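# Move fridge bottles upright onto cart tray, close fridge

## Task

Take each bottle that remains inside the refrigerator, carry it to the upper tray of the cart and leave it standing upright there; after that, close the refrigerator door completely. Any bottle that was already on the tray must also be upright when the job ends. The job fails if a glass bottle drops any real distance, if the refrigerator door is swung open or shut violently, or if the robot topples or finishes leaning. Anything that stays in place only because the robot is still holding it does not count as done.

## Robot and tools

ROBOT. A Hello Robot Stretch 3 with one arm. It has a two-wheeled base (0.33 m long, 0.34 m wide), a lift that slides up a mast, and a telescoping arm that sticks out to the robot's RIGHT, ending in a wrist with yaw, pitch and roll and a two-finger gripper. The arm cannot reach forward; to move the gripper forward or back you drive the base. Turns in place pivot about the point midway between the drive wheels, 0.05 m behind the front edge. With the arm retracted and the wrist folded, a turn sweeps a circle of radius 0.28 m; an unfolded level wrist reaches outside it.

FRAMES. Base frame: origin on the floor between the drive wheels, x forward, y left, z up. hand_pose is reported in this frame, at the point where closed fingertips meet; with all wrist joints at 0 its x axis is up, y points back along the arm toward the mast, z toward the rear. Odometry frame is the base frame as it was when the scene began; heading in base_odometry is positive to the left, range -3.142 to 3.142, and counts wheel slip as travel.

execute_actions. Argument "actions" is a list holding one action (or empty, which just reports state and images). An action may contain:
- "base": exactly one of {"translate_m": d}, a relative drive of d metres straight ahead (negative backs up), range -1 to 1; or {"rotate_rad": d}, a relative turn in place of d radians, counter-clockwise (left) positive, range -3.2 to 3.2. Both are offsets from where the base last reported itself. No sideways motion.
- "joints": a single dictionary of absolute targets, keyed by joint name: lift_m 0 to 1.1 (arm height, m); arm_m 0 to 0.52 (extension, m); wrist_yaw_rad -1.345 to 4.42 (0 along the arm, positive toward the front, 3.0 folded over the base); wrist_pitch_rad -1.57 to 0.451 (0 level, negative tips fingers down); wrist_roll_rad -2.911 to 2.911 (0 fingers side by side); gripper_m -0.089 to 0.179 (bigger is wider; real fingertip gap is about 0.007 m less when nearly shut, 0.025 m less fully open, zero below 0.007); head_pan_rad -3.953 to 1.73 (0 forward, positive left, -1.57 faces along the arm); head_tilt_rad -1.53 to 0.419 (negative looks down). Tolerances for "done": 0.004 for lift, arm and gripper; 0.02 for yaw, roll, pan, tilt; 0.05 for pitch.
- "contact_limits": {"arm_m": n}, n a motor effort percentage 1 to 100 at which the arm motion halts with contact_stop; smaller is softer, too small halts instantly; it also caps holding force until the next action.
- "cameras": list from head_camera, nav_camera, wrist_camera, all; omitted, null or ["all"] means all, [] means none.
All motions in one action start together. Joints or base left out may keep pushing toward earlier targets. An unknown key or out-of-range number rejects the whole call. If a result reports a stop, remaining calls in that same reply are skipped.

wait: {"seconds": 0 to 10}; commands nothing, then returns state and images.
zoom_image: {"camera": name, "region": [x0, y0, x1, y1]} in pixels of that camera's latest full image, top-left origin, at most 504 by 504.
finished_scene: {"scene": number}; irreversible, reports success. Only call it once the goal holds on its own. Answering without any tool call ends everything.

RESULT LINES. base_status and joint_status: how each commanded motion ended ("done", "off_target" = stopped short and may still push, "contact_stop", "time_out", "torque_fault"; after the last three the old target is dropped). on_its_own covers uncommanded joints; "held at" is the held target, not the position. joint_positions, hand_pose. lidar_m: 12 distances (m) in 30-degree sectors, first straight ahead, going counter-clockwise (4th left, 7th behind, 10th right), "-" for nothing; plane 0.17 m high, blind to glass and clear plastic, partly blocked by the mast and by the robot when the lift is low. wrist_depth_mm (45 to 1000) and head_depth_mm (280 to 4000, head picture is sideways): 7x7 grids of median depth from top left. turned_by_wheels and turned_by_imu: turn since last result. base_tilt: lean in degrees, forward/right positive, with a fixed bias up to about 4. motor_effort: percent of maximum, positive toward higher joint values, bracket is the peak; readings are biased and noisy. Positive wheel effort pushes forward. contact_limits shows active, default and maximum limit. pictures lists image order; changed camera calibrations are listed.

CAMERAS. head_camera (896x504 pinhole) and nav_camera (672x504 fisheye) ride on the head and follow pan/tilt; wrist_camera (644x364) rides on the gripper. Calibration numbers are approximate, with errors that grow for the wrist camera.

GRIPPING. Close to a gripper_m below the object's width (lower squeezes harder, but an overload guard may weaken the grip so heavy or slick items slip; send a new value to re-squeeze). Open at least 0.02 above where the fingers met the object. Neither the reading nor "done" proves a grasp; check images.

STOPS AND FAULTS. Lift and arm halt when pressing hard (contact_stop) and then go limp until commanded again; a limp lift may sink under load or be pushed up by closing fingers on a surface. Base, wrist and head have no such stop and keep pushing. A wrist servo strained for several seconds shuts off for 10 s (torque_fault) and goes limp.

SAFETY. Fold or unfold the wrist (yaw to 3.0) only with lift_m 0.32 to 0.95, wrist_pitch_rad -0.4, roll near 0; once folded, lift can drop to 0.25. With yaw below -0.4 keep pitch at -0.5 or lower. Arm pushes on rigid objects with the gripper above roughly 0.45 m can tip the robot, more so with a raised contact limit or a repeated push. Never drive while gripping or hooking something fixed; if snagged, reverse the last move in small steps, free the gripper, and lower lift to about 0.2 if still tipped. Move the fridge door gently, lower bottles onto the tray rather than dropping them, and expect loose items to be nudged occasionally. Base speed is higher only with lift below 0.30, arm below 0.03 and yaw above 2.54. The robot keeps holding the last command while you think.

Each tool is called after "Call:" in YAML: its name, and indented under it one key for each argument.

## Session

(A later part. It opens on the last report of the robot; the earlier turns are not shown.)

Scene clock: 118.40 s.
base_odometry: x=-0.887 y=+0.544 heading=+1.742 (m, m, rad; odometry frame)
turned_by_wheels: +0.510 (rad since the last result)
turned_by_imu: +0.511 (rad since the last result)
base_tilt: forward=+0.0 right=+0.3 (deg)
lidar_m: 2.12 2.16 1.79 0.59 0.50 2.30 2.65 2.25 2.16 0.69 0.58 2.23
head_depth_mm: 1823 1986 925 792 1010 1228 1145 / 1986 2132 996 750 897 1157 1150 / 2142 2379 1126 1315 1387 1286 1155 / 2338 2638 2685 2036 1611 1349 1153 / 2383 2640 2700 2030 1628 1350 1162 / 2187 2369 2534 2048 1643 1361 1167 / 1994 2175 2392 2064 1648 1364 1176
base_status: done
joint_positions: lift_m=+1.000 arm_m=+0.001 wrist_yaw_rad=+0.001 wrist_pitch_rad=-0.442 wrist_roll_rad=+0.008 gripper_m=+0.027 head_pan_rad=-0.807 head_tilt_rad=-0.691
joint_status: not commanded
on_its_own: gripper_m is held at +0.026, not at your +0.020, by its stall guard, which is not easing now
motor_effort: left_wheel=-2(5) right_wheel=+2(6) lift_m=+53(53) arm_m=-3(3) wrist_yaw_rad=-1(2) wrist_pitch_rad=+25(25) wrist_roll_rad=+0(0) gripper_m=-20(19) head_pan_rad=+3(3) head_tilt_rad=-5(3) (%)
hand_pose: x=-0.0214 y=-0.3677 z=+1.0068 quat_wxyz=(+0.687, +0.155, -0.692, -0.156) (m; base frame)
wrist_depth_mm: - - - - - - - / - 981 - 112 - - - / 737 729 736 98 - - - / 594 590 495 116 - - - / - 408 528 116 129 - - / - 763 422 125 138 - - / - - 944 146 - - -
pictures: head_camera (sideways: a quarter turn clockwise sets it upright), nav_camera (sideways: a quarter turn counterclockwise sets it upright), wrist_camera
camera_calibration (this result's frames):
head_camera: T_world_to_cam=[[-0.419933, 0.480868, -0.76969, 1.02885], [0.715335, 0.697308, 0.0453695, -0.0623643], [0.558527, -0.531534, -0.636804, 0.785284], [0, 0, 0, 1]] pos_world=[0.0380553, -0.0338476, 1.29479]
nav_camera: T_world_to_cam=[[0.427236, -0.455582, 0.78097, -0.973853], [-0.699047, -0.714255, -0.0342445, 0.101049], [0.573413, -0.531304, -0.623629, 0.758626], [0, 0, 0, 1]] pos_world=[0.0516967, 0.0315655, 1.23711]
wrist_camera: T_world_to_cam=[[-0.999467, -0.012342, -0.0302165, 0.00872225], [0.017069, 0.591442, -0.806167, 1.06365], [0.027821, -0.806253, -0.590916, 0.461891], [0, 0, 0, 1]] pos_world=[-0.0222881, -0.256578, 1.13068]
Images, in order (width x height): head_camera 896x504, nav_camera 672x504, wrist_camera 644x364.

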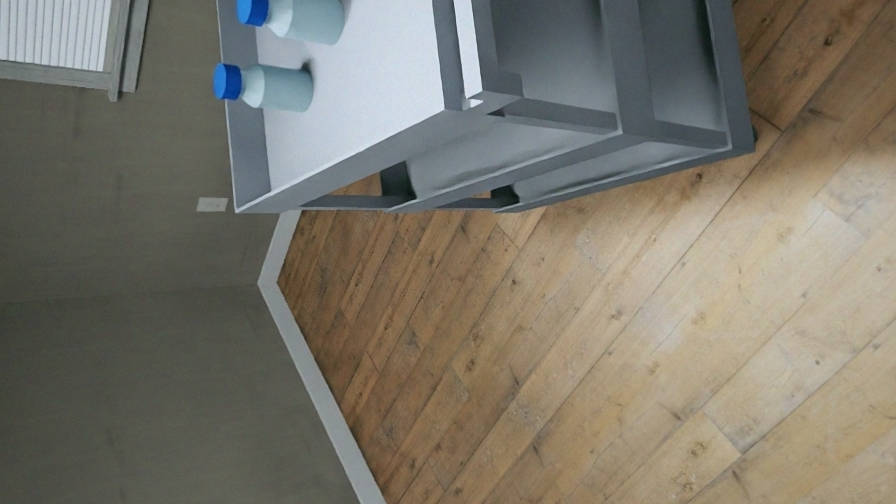

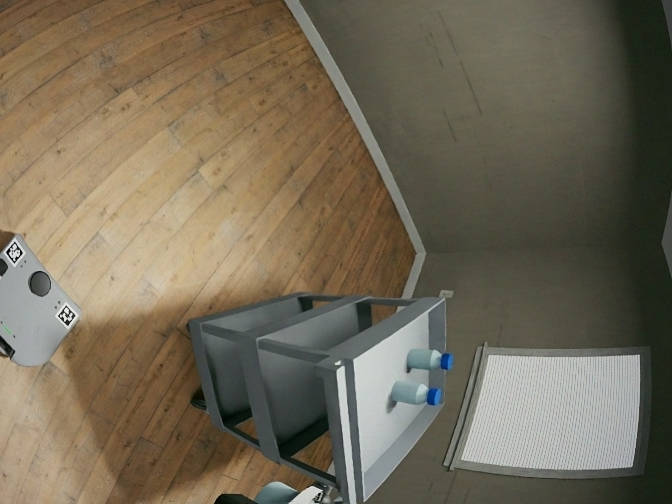

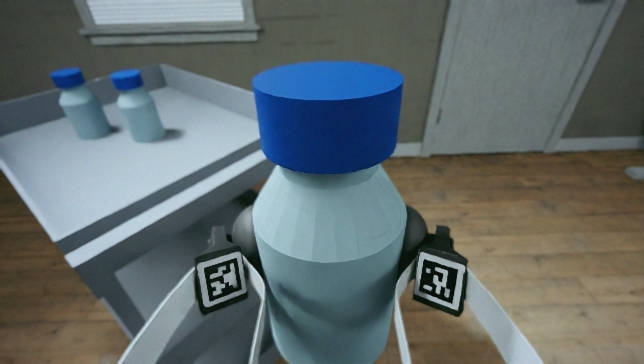

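Call:
execute_actions:
  actions:
    - {"base":{"translate_m":0.37},"joints":{"arm_m":0.31,"head_pan_rad":-1.5}}
  cameras: []

Call:
execute_actions:
  actions:
    - {"joints":{"lift_m":0.9}}
  cameras: ["head_camera","wrist_camera"]

Scene clock: 125.60 s.
base_odometry: x=-0.951 y=+0.909 heading=+1.742 (m, m, rad; odometry frame)
turned_by_wheels: +0.000 (rad since the last result)
turned_by_imu: -0.003 (rad since the last result)
base_tilt: forward=+0.1 right=+0.4 (deg)
lidar_m: 1.74 1.79 1.81 1.72 0.74 0.70 2.61 3.08 0.66 0.50 0.72 1.84
head_depth_mm: 1661 - 937 721 1185 1305 1140 / 1666 - 932 766 750 1207 1145 / 1703 1899 898 772 1024 1066 1130 / 1704 1854 951 809 1058 1252 1158 / 1713 1940 954 1166 1300 1328 1162 / 1717 1950 1006 1211 1539 1363 1167 / 1728 1952 2209 2047 1654 1373 1169
base_status: done
joint_positions: lift_m=+1.000 arm_m=+0.310 wrist_yaw_rad=+0.001 wrist_pitch_rad=-0.443 wrist_roll_rad=+0.008 gripper_m=+0.027 head_pan_rad=-1.493 head_tilt_rad=-0.692
joint_status: all done
on_its_own: gripper_m is held at +0.026, not at your +0.020, by its stall guard, which is not easing now
motor_effort: left_wheel=-1(3) right_wheel=+2(7) lift_m=+53(53) arm_m=+2(1) wrist_yaw_rad=-1(1) wrist_pitch_rad=+26(26) wrist_roll_rad=+0(0) gripper_m=-19(20) head_pan_rad=-3(27) head_tilt_rad=-4(5) (%)
hand_pose: x=-0.0214 y=-0.6759 z=+1.0068 quat_wxyz=(+0.687, +0.155, -0.692, -0.156) (m; base frame)
wrist_depth_mm: - - - - - - - / - - - 113 - - - / - - 669 98 - - - / - 529 436 115 515 496 - / 473 474 438 116 129 447 402 / - 399 264 125 138 386 350 / - 346 341 145 325 336 296
pictures: none
No camera images: the call's "cameras" was empty. Leave "cameras" out to get every camera's image.

Scene clock: 127.33 s.
base_odometry: x=-0.951 y=+0.909 heading=+1.742 (m, m, rad; odometry frame)
turned_by_wheels: +0.000 (rad since the last result)
turned_by_imu: +0.000 (rad since the last result)
base_tilt: forward=-0.1 right=+0.3 (deg)
lidar_m: 1.74 1.79 1.81 1.72 0.74 0.70 2.62 3.07 0.66 0.50 0.72 1.84
head_depth_mm: 1703 1906 - 680 1184 1298 1141 / 1697 1914 - 731 749 1204 1145 / 1702 1882 880 701 1020 1069 1135 / 1714 1848 948 808 1057 1264 1156 / 1716 1944 952 1167 1304 1325 1163 / 1718 1955 1007 1214 1553 1366 1170 / 1723 1961 2211 2055 1651 1372 1174
base_status: not commanded
joint_positions: lift_m=+0.900 arm_m=+0.310 wrist_yaw_rad=+0.001 wrist_pitch_rad=-0.443 wrist_roll_rad=+0.008 gripper_m=+0.027 head_pan_rad=-1.493 head_tilt_rad=-0.692
joint_status: all done
on_its_own: gripper_m is held at +0.026, not at your +0.020, by its stall guard, which is not easing now
motor_effort: left_wheel=-1(1) right_wheel=+2(1) lift_m=+31(49) arm_m=+2(2) wrist_yaw_rad=+0(1) wrist_pitch_rad=+26(26) wrist_roll_rad=+0(0) gripper_m=-20(20) head_pan_rad=-2(3) head_tilt_rad=-3(3) (%)
hand_pose: x=-0.0214 y=-0.6758 z=+0.9073 quat_wxyz=(+0.687, +0.155, -0.692, -0.156) (m; base frame)
wrist_depth_mm: - - - - - - - / - 357 590 113 - - - / 438 477 394 98 453 409 381 / 409 392 384 115 380 392 356 / 333 331 316 116 129 317 294 / 288 279 210 125 139 270 244 / - 242 238 146 229 234 202
pictures: head_camera (sideways: a quarter turn clockwise sets it upright), wrist_camera
camera_calibration (this result's frames):
head_camera: T_world_to_cam=[[-0.0202545, 0.638294, -0.769526, 1.0262], [0.995237, 0.0862811, 0.0453718, -0.0640747], [0.0953561, -0.764942, -0.637002, 0.788367], [0, 0, 0, 1]] pos_world=[0.00937888, -0.0464314, 1.29478]
wrist_camera: T_world_to_cam=[[-0.99947, -0.0121227, -0.0302247, 0.00202424], [0.0171862, 0.591998, -0.805756, 1.16573], [0.0276609, -0.805848, -0.591476, 0.155411], [0, 0, 0, 1]] pos_world=[-0.02231, -0.564846, 1.03127]
Images, in order (width x height): head_camera 896x504, wrist_camera 644x364.

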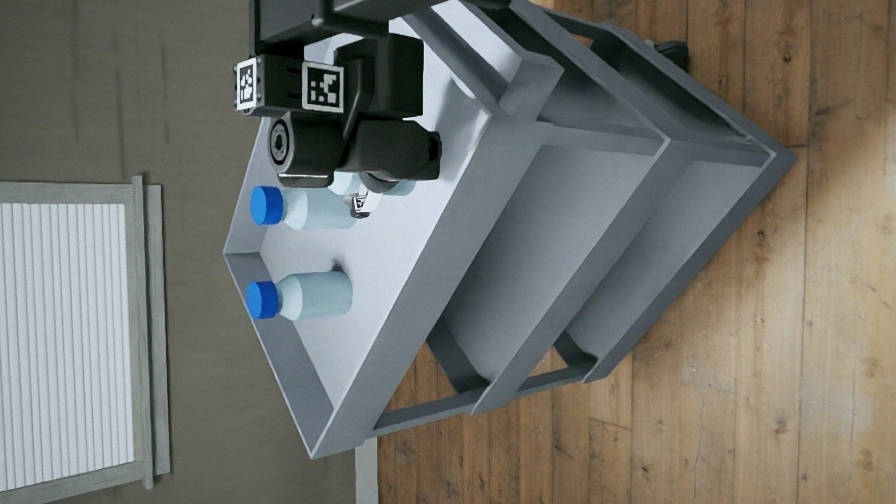

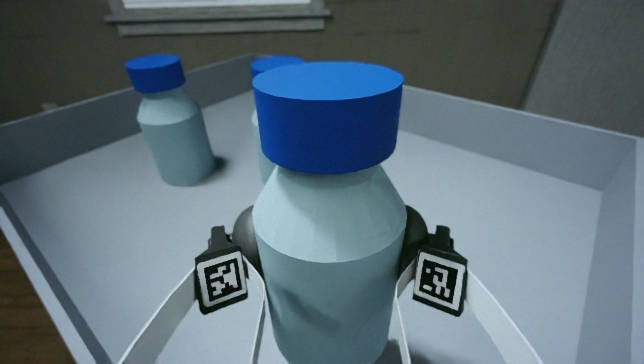

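Call:
execute_actions:
  actions:
    - {"joints":{"lift_m":0.844}}
  cameras: ["wrist_camera"]

Call:
execute_actions:
  actions:
    - {"joints":{"gripper_m":0.12}}
  cameras: ["wrist_camera"]

Call:
execute_actions:
  actions:
    - {"joints":{"lift_m":0.93}}
  cameras: []

Call:
execute_actions:
  actions:
    - {"joints":{"arm_m":0.0}}
  cameras: ["wrist_camera"]

Scene clock: 131.33 s.
base_odometry: x=-0.951 y=+0.909 heading=+1.742 (m, m, rad; odometry frame)
turned_by_wheels: +0.000 (rad since the last result)
turned_by_imu: -0.001 (rad since the last result)
base_tilt: forward=-0.1 right=+0.5 (deg)
lidar_m: 1.74 1.79 1.81 1.72 0.74 0.70 2.61 3.07 0.66 0.50 0.72 1.84
head_depth_mm: 1687 1906 976 - 1250 1303 1137 / 1701 1916 1039 635 751 1211 1145 / 1694 1893 937 691 1023 1067 1121 / 1708 1857 951 807 1061 1258 1160 / 1709 1943 955 1171 1300 1332 1161 / 1724 1951 1008 1218 1545 1362 1165 / 1730 1958 2193 2056 1657 1367 1172
base_status: not commanded
joint_positions: lift_m=+0.844 arm_m=+0.310 wrist_yaw_rad=+0.001 wrist_pitch_rad=-0.432 wrist_roll_rad=+0.008 gripper_m=+0.027 head_pan_rad=-1.493 head_tilt_rad=-0.692
joint_status: all done
on_its_own: gripper_m is held at +0.026, not at your +0.020, by its stall guard, which is not easing now
motor_effort: left_wheel=-2(1) right_wheel=+2(2) lift_m=+26(31) arm_m=+2(2) wrist_yaw_rad=-1(1) wrist_pitch_rad=+19(26) wrist_roll_rad=+0(0) gripper_m=-20(20) head_pan_rad=-1(2) head_tilt_rad=-4(5) (%)
hand_pose: x=-0.0214 y=-0.6773 z=+0.8539 quat_wxyz=(+0.688, +0.151, -0.693, -0.152) (m; base frame)
wrist_depth_mm: - 326 615 - - - - / 433 333 537 111 429 394 - / 406 372 369 99 376 378 345 / 326 320 317 115 295 303 302 / 257 257 248 116 128 247 243 / 216 217 179 125 137 210 203 / 190 186 185 143 177 181 176
pictures: wrist_camera
camera_calibration (this result's frames):
wrist_camera: T_world_to_cam=[[-0.999469, -0.0124563, -0.0300948, 0.0000571189], [0.0171875, 0.583154, -0.81218, 1.12303], [0.0276667, -0.812266, -0.58263, 0.110766], [0, 0, 0, 1]] pos_world=[-0.0223095, -0.564924, 0.976637]
Images, in order (width x height): wrist_camera 644x364.

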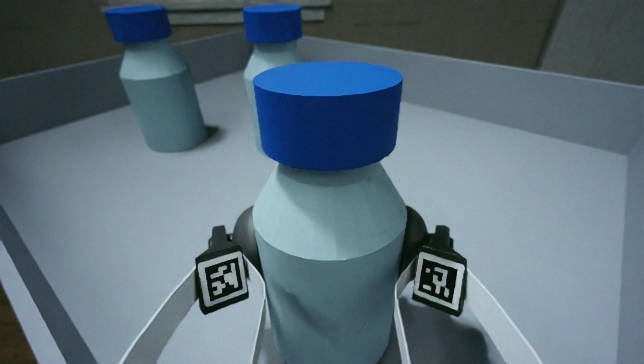

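Scene clock: 132.83 s.
base_odometry: x=-0.951 y=+0.909 heading=+1.742 (m, m, rad; odometry frame)
turned_by_wheels: +0.000 (rad since the last result)
turned_by_imu: +0.000 (rad since the last result)
base_tilt: forward=+0.1 right=+0.5 (deg)
lidar_m: 1.74 1.79 1.80 1.72 0.74 0.70 2.62 3.07 0.66 0.50 0.72 1.84
head_depth_mm: 1696 1907 972 - 1249 1300 1145 / 1701 1918 1038 635 749 1208 1144 / 1709 1894 936 702 1018 1065 1128 / 1710 1833 951 794 1061 1259 1160 / 1725 1933 957 1166 1300 1327 1166 / 1717 1955 1007 1216 1545 1358 1165 / 1720 1956 2198 2055 1647 1361 1171
base_status: not commanded
joint_positions: lift_m=+0.844 arm_m=+0.310 wrist_yaw_rad=+0.001 wrist_pitch_rad=-0.417 wrist_roll_rad=+0.008 gripper_m=+0.120 head_pan_rad=-1.493 head_tilt_rad=-0.692
joint_status: all done
motor_effort: left_wheel=-1(2) right_wheel=+2(2) lift_m=+27(27) arm_m=+2(2) wrist_yaw_rad=-1(1) wrist_pitch_rad=+10(19) wrist_roll_rad=+0(0) gripper_m=+0(81) head_pan_rad=-2(2) head_tilt_rad=-5(4) (%)
hand_pose: x=-0.0214 y=-0.6792 z=+0.8573 quat_wxyz=(+0.689, +0.146, -0.694, -0.147) (m; base frame)
wrist_depth_mm: - - - - - - - / - 329 541 303 442 403 - / 415 386 381 89 101 385 342 / 334 331 325 94 289 317 310 / 267 264 261 110 125 265 249 / 221 227 211 112 168 - 207 / 196 186 187 130 181 184 183
pictures: wrist_camera
camera_calibration (this result's frames):
wrist_camera: T_world_to_cam=[[-0.999468, -0.0130114, -0.0299081, -0.000379895], [0.0171421, 0.570563, -0.821075, 1.12602], [0.0277478, -0.821151, -0.570036, 0.0943225], [0, 0, 0, 1]] pos_world=[-0.0222993, -0.565017, 0.978303]
Images, in order (width x height): wrist_camera 644x364.

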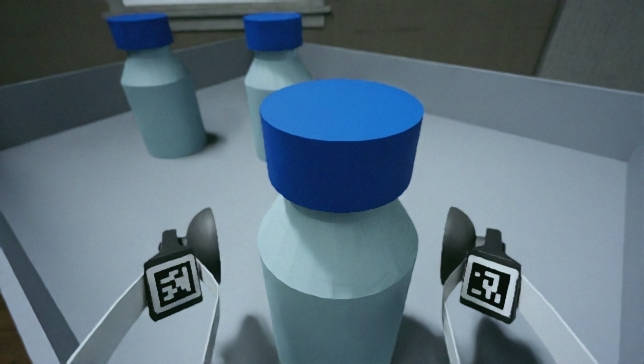

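Scene clock: 134.43 s.
base_odometry: x=-0.951 y=+0.909 heading=+1.742 (m, m, rad; odometry frame)
turned_by_wheels: +0.000 (rad since the last result)
turned_by_imu: +0.000 (rad since the last result)
base_tilt: forward=+0.1 right=+0.5 (deg)
lidar_m: 1.75 1.79 1.81 1.72 0.74 0.70 2.61 3.06 0.66 0.50 0.72 1.84
head_depth_mm: 1689 1845 - 724 1185 1298 1141 / 1703 1863 - 766 750 1204 1146 / 1713 1894 893 713 1019 1063 1134 / 1704 1856 985 804 1062 1259 1156 / 1701 1926 955 1168 1304 1322 1162 / 1728 1946 1007 1214 1557 1365 1169 / 1717 1950 2192 2045 1643 1367 1172
base_status: not commanded
joint_positions: lift_m=+0.930 arm_m=+0.310 wrist_yaw_rad=+0.001 wrist_pitch_rad=-0.417 wrist_roll_rad=+0.008 gripper_m=+0.120 head_pan_rad=-1.493 head_tilt_rad=-0.692
joint_status: all done
motor_effort: left_wheel=-1(2) right_wheel=+2(2) lift_m=+50(54) arm_m=+2(2) wrist_yaw_rad=-1(1) wrist_pitch_rad=+10(10) wrist_roll_rad=+0(0) gripper_m=+1(0) head_pan_rad=-2(2) head_tilt_rad=-4(4) (%)
hand_pose: x=-0.0214 y=-0.6792 z=+0.9426 quat_wxyz=(+0.689, +0.146, -0.694, -0.147) (m; base frame)
wrist_depth_mm: - - - - - - - / - - - - - - - / - 492 598 551 517 - - / 446 463 433 427 465 426 376 / 390 392 386 381 380 388 359 / 351 337 321 148 305 - 309 / - 273 274 147 267 270 256
pictures: none
No camera images: the call's "cameras" was empty. Leave "cameras" out to get every camera's image.

Scene clock: 137.93 s.
base_odometry: x=-0.951 y=+0.909 heading=+1.742 (m, m, rad; odometry frame)
turned_by_wheels: +0.000 (rad since the last result)
turned_by_imu: +0.000 (rad since the last result)
base_tilt: forward=+0.0 right=+0.4 (deg)
lidar_m: 1.74 1.79 1.81 1.72 0.74 0.70 2.62 3.07 0.66 0.50 0.72 1.85
head_depth_mm: 1696 1916 958 724 1105 - - / 1699 1918 1005 768 - - - / 1710 1897 900 715 - 1166 1131 / 1702 1857 955 806 1039 1262 1153 / 1707 1933 955 1173 1305 1336 1161 / 1725 1961 1007 1214 1545 1357 1168 / 1732 1945 2202 2069 1652 1374 1171
base_status: not commanded
joint_positions: lift_m=+0.930 arm_m=+0.001 wrist_yaw_rad=+0.001 wrist_pitch_rad=-0.417 wrist_roll_rad=+0.008 gripper_m=+0.120 head_pan_rad=-1.493 head_tilt_rad=-0.692
joint_status: all done
joint sent to its limit — the command would take arm_m past its lower limit, so that joint was sent only as far as its limit.
motor_effort: left_wheel=-1(1) right_wheel=+1(2) lift_m=+50(50) arm_m=-3(5) wrist_yaw_rad=-1(0) wrist_pitch_rad=+10(10) wrist_roll_rad=+0(0) gripper_m=+1(0) head_pan_rad=-2(1) head_tilt_rad=-4(5) (%)
hand_pose: x=-0.0214 y=-0.3710 z=+0.9426 quat_wxyz=(+0.689, +0.146, -0.694, -0.147) (m; base frame)
wrist_depth_mm: - - - - - - - / - - 783 623 768 - - / - 738 636 563 622 587 - / - - 523 407 408 - - / - - 854 413 321 - - / - - 764 713 715 - - / - - - 634 950 - -
pictures: wrist_camera
camera_calibration (this result's frames):
wrist_camera: T_world_to_cam=[[-0.999468, -0.013012, -0.0299069, 0.00618147], [0.0171408, 0.570563, -0.821075, 1.02018], [0.0277476, -0.821151, -0.570036, 0.396094], [0, 0, 0, 1]] pos_world=[-0.0222992, -0.256745, 1.06362]
Images, in order (width x height): wrist_camera 644x364.

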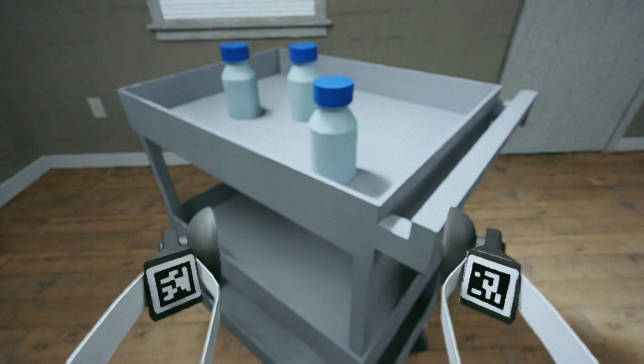

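Call:
execute_actions:
  actions:
    - {"base":{"rotate_rad":2.89},"joints":{"lift_m":0.36,"gripper_m":0,"wrist_yaw_rad":0.5,"head_tilt_rad":-0.9,"head_pan_rad":-1.3}}
  cameras: []

Call:
execute_actions:
  actions:
    - {"base":{"translate_m":0.9},"joints":{"arm_m":0.1}}
  cameras: ["head_camera","nav_camera"]

Scene clock: 146.73 s.
base_odometry: x=-0.951 y=+0.909 heading=-1.651 (m, m, rad; odometry frame)
turned_by_wheels: +2.890 (rad since the last result)
turned_by_imu: +2.895 (rad since the last result)
base_tilt: forward=+0.1 right=+0.4 (deg)
lidar_m: 3.01 2.62 2.39 0.50 0.56 2.05 1.75 1.74 1.99 1.72 1.05 0.70
head_depth_mm: 1519 1765 1926 1617 1391 1224 1104 / 1502 1764 1931 1621 1396 1225 1123 / 1512 1766 1952 1625 1405 1252 - / 1503 1761 1929 1643 1409 1231 1098 / 1494 1745 1939 1659 1418 1237 1103 / 1493 1744 1936 1665 1418 1242 1111 / 1427 1499 1457 1347 1325 1245 1114
base_status: done
joint_positions: lift_m=+0.360 arm_m=+0.001 wrist_yaw_rad=+0.499 wrist_pitch_rad=-0.417 wrist_roll_rad=+0.008 gripper_m=+0.000 head_pan_rad=-1.307 head_tilt_rad=-0.889
joint_status: all done
motor_effort: left_wheel=-2(6) right_wheel=+2(3) lift_m=+28(46) arm_m=-3(3) wrist_yaw_rad=+1(2) wrist_pitch_rad=+10(10) wrist_roll_rad=+0(0) gripper_m=-2(78) head_pan_rad=+3(17) head_tilt_rad=-6(24) (%)
hand_pose: x=+0.0859 y=-0.3437 z=+0.3733 quat_wxyz=(+0.704, +0.313, -0.637, +0.027) (m; base frame)
wrist_depth_mm: 498 660 - - - - - / 500 667 - - - - - / 500 683 - - - - - / 519 711 890 888 875 890 858 / 567 702 728 - 695 712 700 / 611 594 606 - 587 589 576 / 533 516 519 516 505 506 500
pictures: none
No camera images: the call's "cameras" was empty. Leave "cameras" out to get every camera's image.

Scene clock: 156.97 s.
base_odometry: x=-1.023 y=+0.012 heading=-1.651 (m, m, rad; odometry frame)
turned_by_wheels: +0.000 (rad since the last result)
turned_by_imu: -0.004 (rad since the last result)
base_tilt: forward=+0.0 right=+0.6 (deg)
lidar_m: 2.16 1.86 2.45 2.29 1.16 1.08 2.61 2.61 1.72 0.48 0.40 1.66
head_depth_mm: 570 718 976 1571 1387 1220 1083 / 489 594 757 1033 1364 1251 1088 / 427 506 619 795 1103 1210 1110 / 359 376 482 620 842 1173 1100 / 337 391 458 575 899 1236 1101 / 317 380 983 1621 1428 1246 1107 / 715 1431 1763 1674 1430 1254 1108
base_status: done
joint_positions: lift_m=+0.360 arm_m=+0.100 wrist_yaw_rad=+0.498 wrist_pitch_rad=-0.423 wrist_roll_rad=+0.008 gripper_m=+0.000 head_pan_rad=-1.307 head_tilt_rad=-0.889
joint_status: all done
motor_effort: left_wheel=-2(5) right_wheel=+1(12) lift_m=+28(28) arm_m=+2(2) wrist_yaw_rad=+2(34) wrist_pitch_rad=+14(16) wrist_roll_rad=+0(0) gripper_m=-3(5) head_pan_rad=+2(3) head_tilt_rad=-5(6) (%)
hand_pose: x=+0.0854 y=-0.4413 z=+0.3719 quat_wxyz=(+0.704, +0.314, -0.636, +0.025) (m; base frame)
wrist_depth_mm: 105 114 131 154 185 233 316 / 111 122 141 167 206 268 383 / 118 131 153 185 233 315 979 / 127 141 167 206 268 377 806 / 136 154 185 - 321 488 676 / 576 167 197 - 415 563 579 / 513 188 243 308 473 503 494
pictures: head_camera (sideways: a quarter turn clockwise sets it upright), nav_camera (sideways: a quarter turn counterclockwise sets it upright)
camera_calibration (this result's frames):
head_camera: T_world_to_cam=[[-0.174287, 0.757172, -0.629535, 0.844702], [0.96439, 0.260414, 0.0462219, -0.0649815], [0.198938, -0.599061, -0.775596, 0.967988], [0, 0, 0, 1]] pos_world=[0.0173183, -0.0427791, 1.28554]
nav_camera: T_world_to_cam=[[0.19346, -0.740866, 0.643188, -0.792867], [-0.957767, -0.284761, -0.0399271, 0.110015], [0.212736, -0.6083, -0.764667, 0.944263], [0, 0, 0, 1]] pos_world=[0.0578785, 0.0183147, 1.2364]
Images, in order (width x height): head_camera 896x504, nav_camera 672x504.

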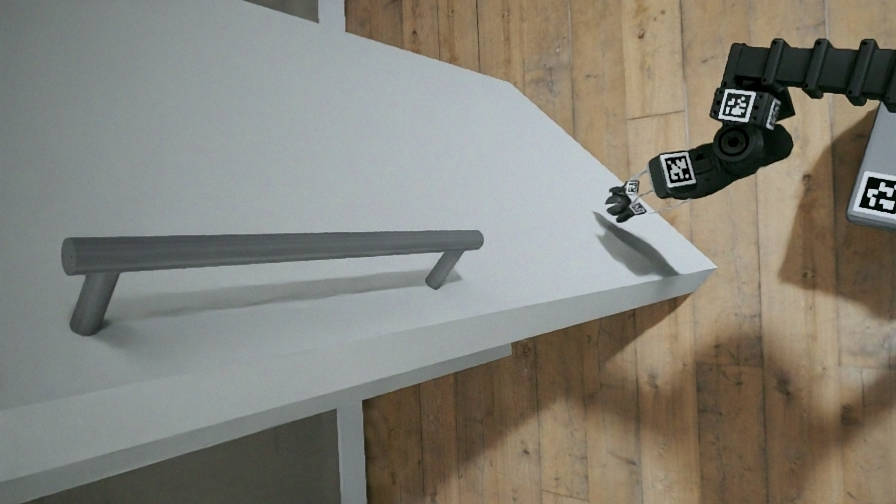

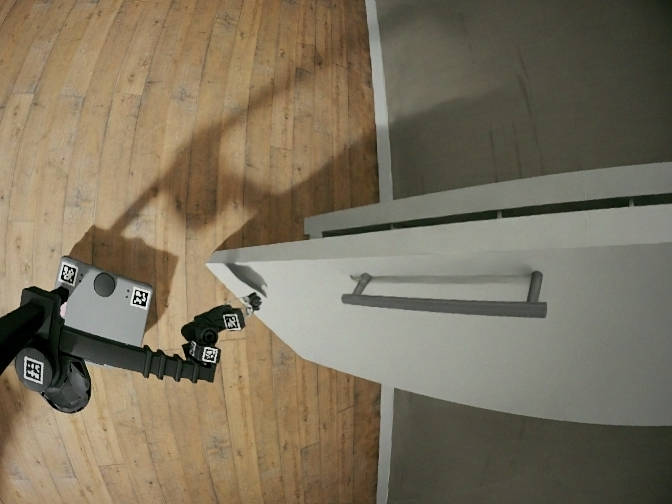

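Call:
execute_actions:
  actions:
    - {"joints":{"arm_m":0.2}}
  cameras: []

Call:
execute_actions:
  actions:
    - {"base":{"translate_m":0.18},"joints":{"arm_m":0.27}}
  cameras: ["head_camera"]

Call:
execute_actions:
  actions:
    - {"joints":{"arm_m":0.35}}
  cameras: ["head_camera"]

Scene clock: 161.57 s.
base_odometry: x=-1.023 y=+0.012 heading=-1.651 (m, m, rad; odometry frame)
turned_by_wheels: +0.000 (rad since the last result)
turned_by_imu: -0.001 (rad since the last result)
base_tilt: forward=+0.1 right=+0.5 (deg)
lidar_m: 2.16 1.86 2.46 2.29 1.16 1.08 2.61 2.61 1.72 0.55 0.45 1.65
head_depth_mm: 607 751 988 1574 1392 1220 1079 / 540 652 817 1096 1370 1181 1108 / 486 574 700 893 1170 1227 1111 / 442 513 611 756 988 1211 1104 / 389 446 513 638 883 1219 1104 / 368 424 510 1589 1427 1245 1108 / 358 1364 1769 1669 1423 1251 1107
base_status: not commanded
joint_positions: lift_m=+0.360 arm_m=+0.200 wrist_yaw_rad=+0.499 wrist_pitch_rad=-0.423 wrist_roll_rad=+0.008 gripper_m=+0.000 head_pan_rad=-1.307 head_tilt_rad=-0.889
joint_status: all done
motor_effort: left_wheel=-1(2) right_wheel=+3(7) lift_m=+28(28) arm_m=+2(6) wrist_yaw_rad=+1(2) wrist_pitch_rad=+14(23) wrist_roll_rad=+0(0) gripper_m=-2(3) head_pan_rad=+2(3) head_tilt_rad=-6(6) (%)
hand_pose: x=+0.0856 y=-0.5412 z=+0.3719 quat_wxyz=(+0.704, +0.315, -0.636, +0.025) (m; base frame)
wrist_depth_mm: 108 116 129 147 170 202 247 / 114 124 140 160 188 229 290 / 123 134 152 177 213 262 351 / 132 144 167 198 240 311 775 / 142 158 186 - 286 378 698 / 155 176 202 - 352 488 571 / 171 195 245 300 399 501 494
pictures: none
No camera images: the call's "cameras" was empty. Leave "cameras" out to get every camera's image.

Scene clock: 164.50 s.
base_odometry: x=-1.038 y=-0.168 heading=-1.652 (m, m, rad; odometry frame)
turned_by_wheels: +0.000 (rad since the last result)
turned_by_imu: -0.007 (rad since the last result)
base_tilt: forward=+0.0 right=+0.4 (deg)
lidar_m: 1.99 1.72 1.74 2.33 2.33 1.24 2.78 2.78 0.92 0.78 0.78 1.59
head_depth_mm: 665 776 941 1182 1380 1214 1087 / 663 776 935 1173 1419 1221 1105 / 661 772 926 1168 1369 1229 1108 / 658 771 925 1160 1385 1235 1097 / 642 756 1013 1605 1410 1235 1103 / 1220 1417 1703 1655 1427 1248 1102 / 1209 1410 1702 1679 1428 1254 1113
base_status: done
joint_positions: lift_m=+0.360 arm_m=+0.270 wrist_yaw_rad=+0.502 wrist_pitch_rad=-0.423 wrist_roll_rad=+0.007 gripper_m=+0.000 head_pan_rad=-1.307 head_tilt_rad=-0.891
joint_status: all done
motor_effort: left_wheel=+0(7) right_wheel=+1(25) lift_m=+28(28) arm_m=+2(10) wrist_yaw_rad=-3(15) wrist_pitch_rad=+14(30) wrist_roll_rad=+0(0) gripper_m=-3(3) head_pan_rad=+3(2) head_tilt_rad=-6(6) (%)
hand_pose: x=+0.0861 y=-0.6109 z=+0.3719 quat_wxyz=(+0.705, +0.316, -0.635, +0.026) (m; base frame)
wrist_depth_mm: - 986 282 265 249 235 223 / - - 314 291 272 256 242 / - - 350 320 301 279 263 / 884 883 396 361 331 310 286 / 716 729 465 - 369 344 316 / 587 590 578 - 416 391 355 / 515 514 507 507 493 453 399
pictures: head_camera (sideways: a quarter turn clockwise sets it upright)
camera_calibration (this result's frames):
head_camera: T_world_to_cam=[[-0.174667, 0.758172, -0.628225, 0.842998], [0.964374, 0.260472, 0.0462214, -0.0649807], [0.198679, -0.597771, -0.776658, 0.96937], [0, 0, 0, 1]] pos_world=[0.017317, -0.0427508, 1.28546]
Images, in order (width x height): head_camera 896x504.

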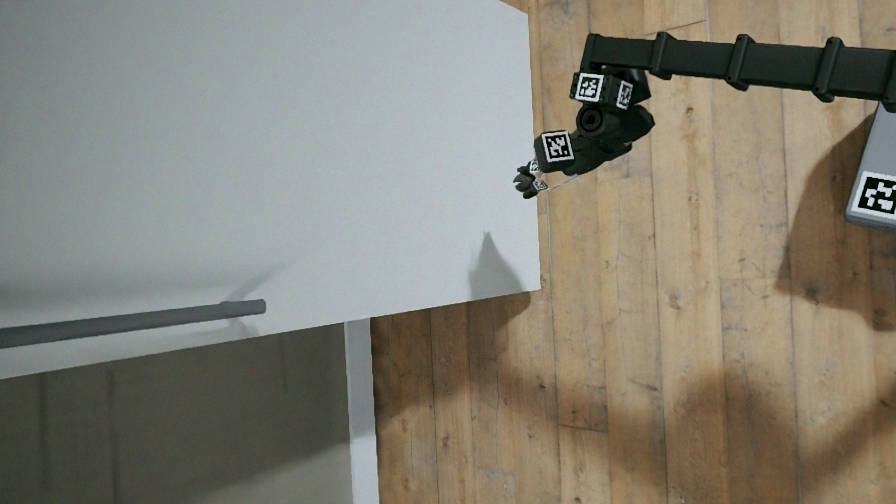

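Scene clock: 166.30 s.
base_odometry: x=-1.038 y=-0.168 heading=-1.652 (m, m, rad; odometry frame)
turned_by_wheels: +0.000 (rad since the last result)
turned_by_imu: +0.000 (rad since the last result)
base_tilt: forward=+0.0 right=+0.4 (deg)
lidar_m: 1.99 1.72 1.74 2.34 2.33 1.24 2.79 2.77 0.92 0.78 0.78 1.59
head_depth_mm: 662 778 939 1178 1379 1220 1081 / 662 776 933 1172 1342 1224 1106 / 661 771 930 1145 1372 1228 1113 / 657 770 925 1160 1384 1233 1103 / 642 755 1013 1621 1414 1236 1101 / 1210 1415 1707 1654 1420 1249 1104 / 1207 1417 1693 1674 1434 1248 1109
base_status: not commanded
joint_positions: lift_m=+0.360 arm_m=+0.350 wrist_yaw_rad=+0.501 wrist_pitch_rad=-0.422 wrist_roll_rad=+0.007 gripper_m=+0.000 head_pan_rad=-1.307 head_tilt_rad=-0.891
joint_status: all done
motor_effort: left_wheel=+0(0) right_wheel=+2(0) lift_m=+28(28) arm_m=+2(2) wrist_yaw_rad=-2(3) wrist_pitch_rad=+14(14) wrist_roll_rad=+0(0) gripper_m=-4(2) head_pan_rad=+2(2) head_tilt_rad=-4(6) (%)
hand_pose: x=+0.0860 y=-0.6911 z=+0.3720 quat_wxyz=(+0.705, +0.315, -0.635, +0.026) (m; base frame)
wrist_depth_mm: 957 221 205 193 181 171 162 / - 244 228 211 198 185 175 / - 276 255 234 217 203 192 / 883 320 287 260 242 225 210 / 716 670 333 - 268 250 229 / 600 574 393 - 299 282 258 / 527 515 480 409 366 322 293
pictures: head_camera (sideways: a quarter turn clockwise sets it upright)
camera_calibration (this result's frames):
head_camera: T_world_to_cam=[[-0.174668, 0.758172, -0.628225, 0.842998], [0.964374, 0.260472, 0.0462214, -0.0649807], [0.198679, -0.597771, -0.776658, 0.96937], [0, 0, 0, 1]] pos_world=[0.017317, -0.0427508, 1.28546]
Images, in order (width x height): head_camera 896x504.

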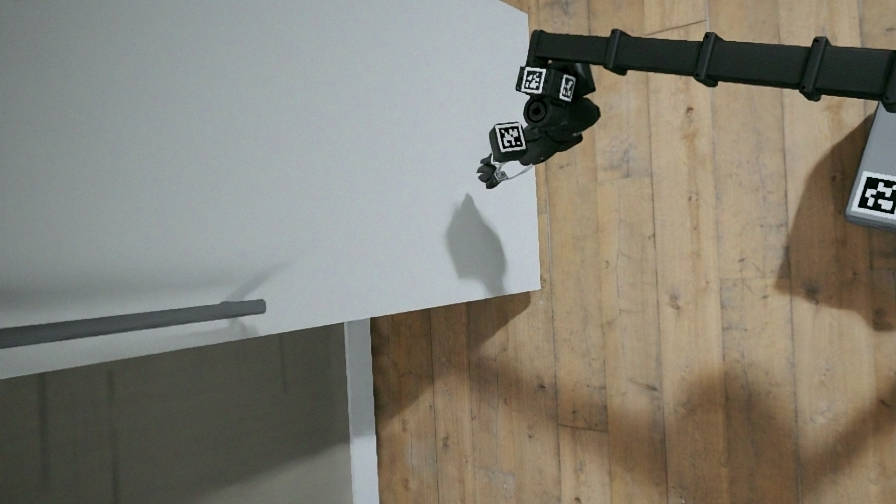

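It swung shut by itself, faster than I intended. I'll press gently to confirm it's closed.

Call:
execute_actions:
  actions:
    - {"joints":{"arm_m":0.44},"contact_limits":{"arm_m":12}}
  cameras: []

Scene clock: 170.60 s.
base_odometry: x=-1.038 y=-0.168 heading=-1.652 (m, m, rad; odometry frame)
turned_by_wheels: -0.001 (rad since the last result)
turned_by_imu: -0.015 (rad since the last result)
base_tilt: forward=+0.1 right=+0.4 (deg)
lidar_m: 1.99 1.73 1.73 2.35 2.33 1.24 2.79 2.78 0.93 0.78 0.78 1.58
head_depth_mm: 670 783 946 1148 1387 1217 1082 / 666 780 939 1116 1376 1224 1105 / 662 775 931 1166 1380 1230 1119 / 661 773 929 1161 1384 1231 1096 / 644 750 951 1584 1420 1240 1104 / 1189 1414 1701 1660 1418 1242 1103 / 1209 1412 1679 1680 1433 1254 1108
base_status: not commanded
joint_positions: lift_m=+0.360 arm_m=+0.439 wrist_yaw_rad=+0.548 wrist_pitch_rad=-0.439 wrist_roll_rad=+0.006 gripper_m=+0.000 head_pan_rad=-1.307 head_tilt_rad=-0.891
joint_status: all done
on_its_own: wrist_yaw_rad is held at +0.546, not at your +0.500, by its stall guard, which is not easing now
motor_effort: left_wheel=-10(13) right_wheel=+18(19) lift_m=+29(28) arm_m=+9(12) wrist_yaw_rad=-3(37) wrist_pitch_rad=+23(27) wrist_roll_rad=+0(0) gripper_m=-3(4) head_pan_rad=+3(2) head_tilt_rad=-5(4) (%)
contact_limits: arm_m 12 (drawing in: default 18, maximum 28; extending or still: default 23, maximum 38)
hand_pose: x=+0.0941 y=-0.7731 z=+0.3684 quat_wxyz=(+0.704, +0.335, -0.625, +0.037) (m; base frame)
wrist_depth_mm: 149 140 129 119 111 104 98 / 168 156 142 131 121 113 106 / 193 176 159 145 134 123 115 / 227 203 181 163 149 137 127 / 283 239 209 - 166 151 139 / 579 293 251 - 187 172 156 / 510 385 306 262 229 198 176
pictures: none
No camera images: the call's "cameras" was empty. Leave "cameras" out to get every camera's image.

Call:
execute_actions:
  actions:
    - {"joints":{"arm_m":0.38,"head_pan_rad":-3.95,"head_tilt_rad":-0.4}}
  cameras: ["head_camera","nav_camera"]

Scene clock: 174.03 s.
base_odometry: x=-1.038 y=-0.168 heading=-1.651 (m, m, rad; odometry frame)
turned_by_wheels: +0.001 (rad since the last result)
turned_by_imu: +0.001 (rad since the last result)
base_tilt: forward=+0.0 right=+0.4 (deg)
lidar_m: 1.99 1.73 1.73 2.35 2.33 1.24 2.78 2.78 0.93 0.78 0.78 1.58
head_depth_mm: - - - - - - - / 2052 - - - - - - / 2133 2280 2468 2688 2206 1671 1344 / 2215 2391 2612 2755 2034 1621 1351 / 2334 2529 2677 1629 1654 1587 1350 / 2486 2713 2906 1537 1594 1587 1362 / 2649 2878 3153 1544 2072 1710 1361
base_status: not commanded
joint_positions: lift_m=+0.360 arm_m=+0.380 wrist_yaw_rad=+0.547 wrist_pitch_rad=-0.423 wrist_roll_rad=+0.006 gripper_m=+0.000 head_pan_rad=-3.943 head_tilt_rad=-0.409
joint_status: all done
on_its_own: wrist_yaw_rad is held at +0.546, not at your +0.500, by its stall guard, which is not easing now
motor_effort: left_wheel=+0(10) right_wheel=+0(18) lift_m=+28(28) arm_m=-3(7) wrist_yaw_rad=-2(3) wrist_pitch_rad=+14(23) wrist_roll_rad=+0(0) gripper_m=-3(4) head_pan_rad=-3(26) head_tilt_rad=+4(33) (%)
hand_pose: x=+0.0949 y=-0.7165 z=+0.3719 quat_wxyz=(+0.704, +0.330, -0.627, +0.043) (m; base frame)
wrist_depth_mm: 218 200 183 170 159 150 140 / - 223 202 186 173 161 151 / - 250 226 207 190 175 164 / 906 288 257 233 211 194 180 / 716 347 293 - 236 216 197 / 589 574 354 - 258 243 221 / 512 513 425 363 319 277 249
pictures: head_camera (sideways: a quarter turn clockwise sets it upright), nav_camera (sideways: a quarter turn counterclockwise sets it upright)
camera_calibration (this result's frames):
head_camera: T_world_to_cam=[[0.255861, -0.30619, -0.916942, 1.21674], [-0.702699, -0.710299, 0.041108, -0.0481822], [-0.66389, 0.633816, -0.396897, 0.4806], [0, 0, 0, 1]] pos_world=[-0.0261087, 0.0337189, 1.30841]
nav_camera: T_world_to_cam=[[-0.261193, 0.278981, 0.924093, -1.1563], [0.689118, 0.724255, -0.0238723, 0.0790881], [-0.675939, 0.630574, -0.381421, 0.451105], [0, 0, 0, 1]] pos_world=[-0.0515987, -0.0191502, 1.24248]
Images, in order (width x height): head_camera 896x504, nav_camera 672x504.

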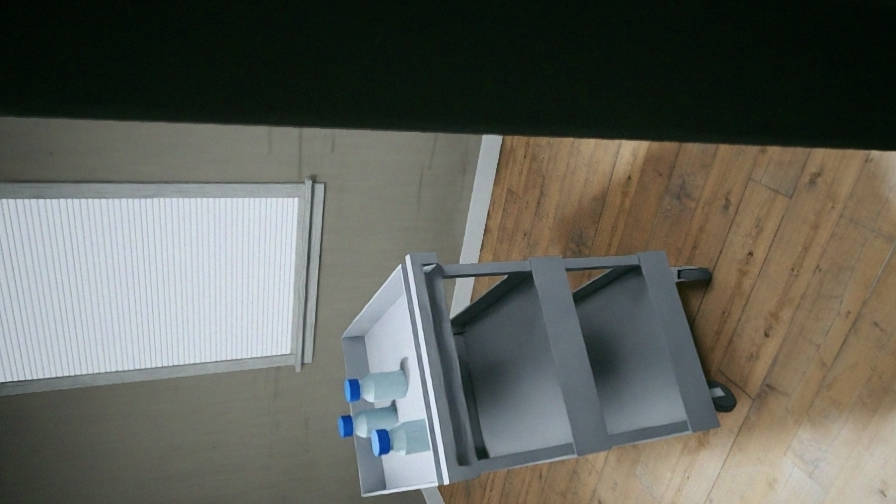

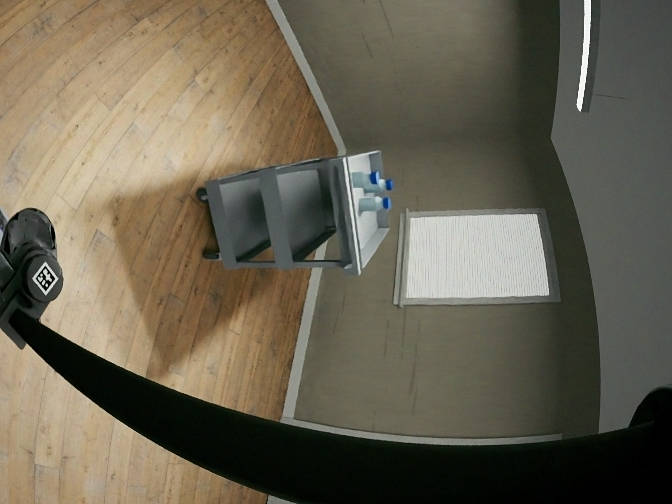

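Call:
finished_scene:
  scene: 1

The scene is finished: the task was done.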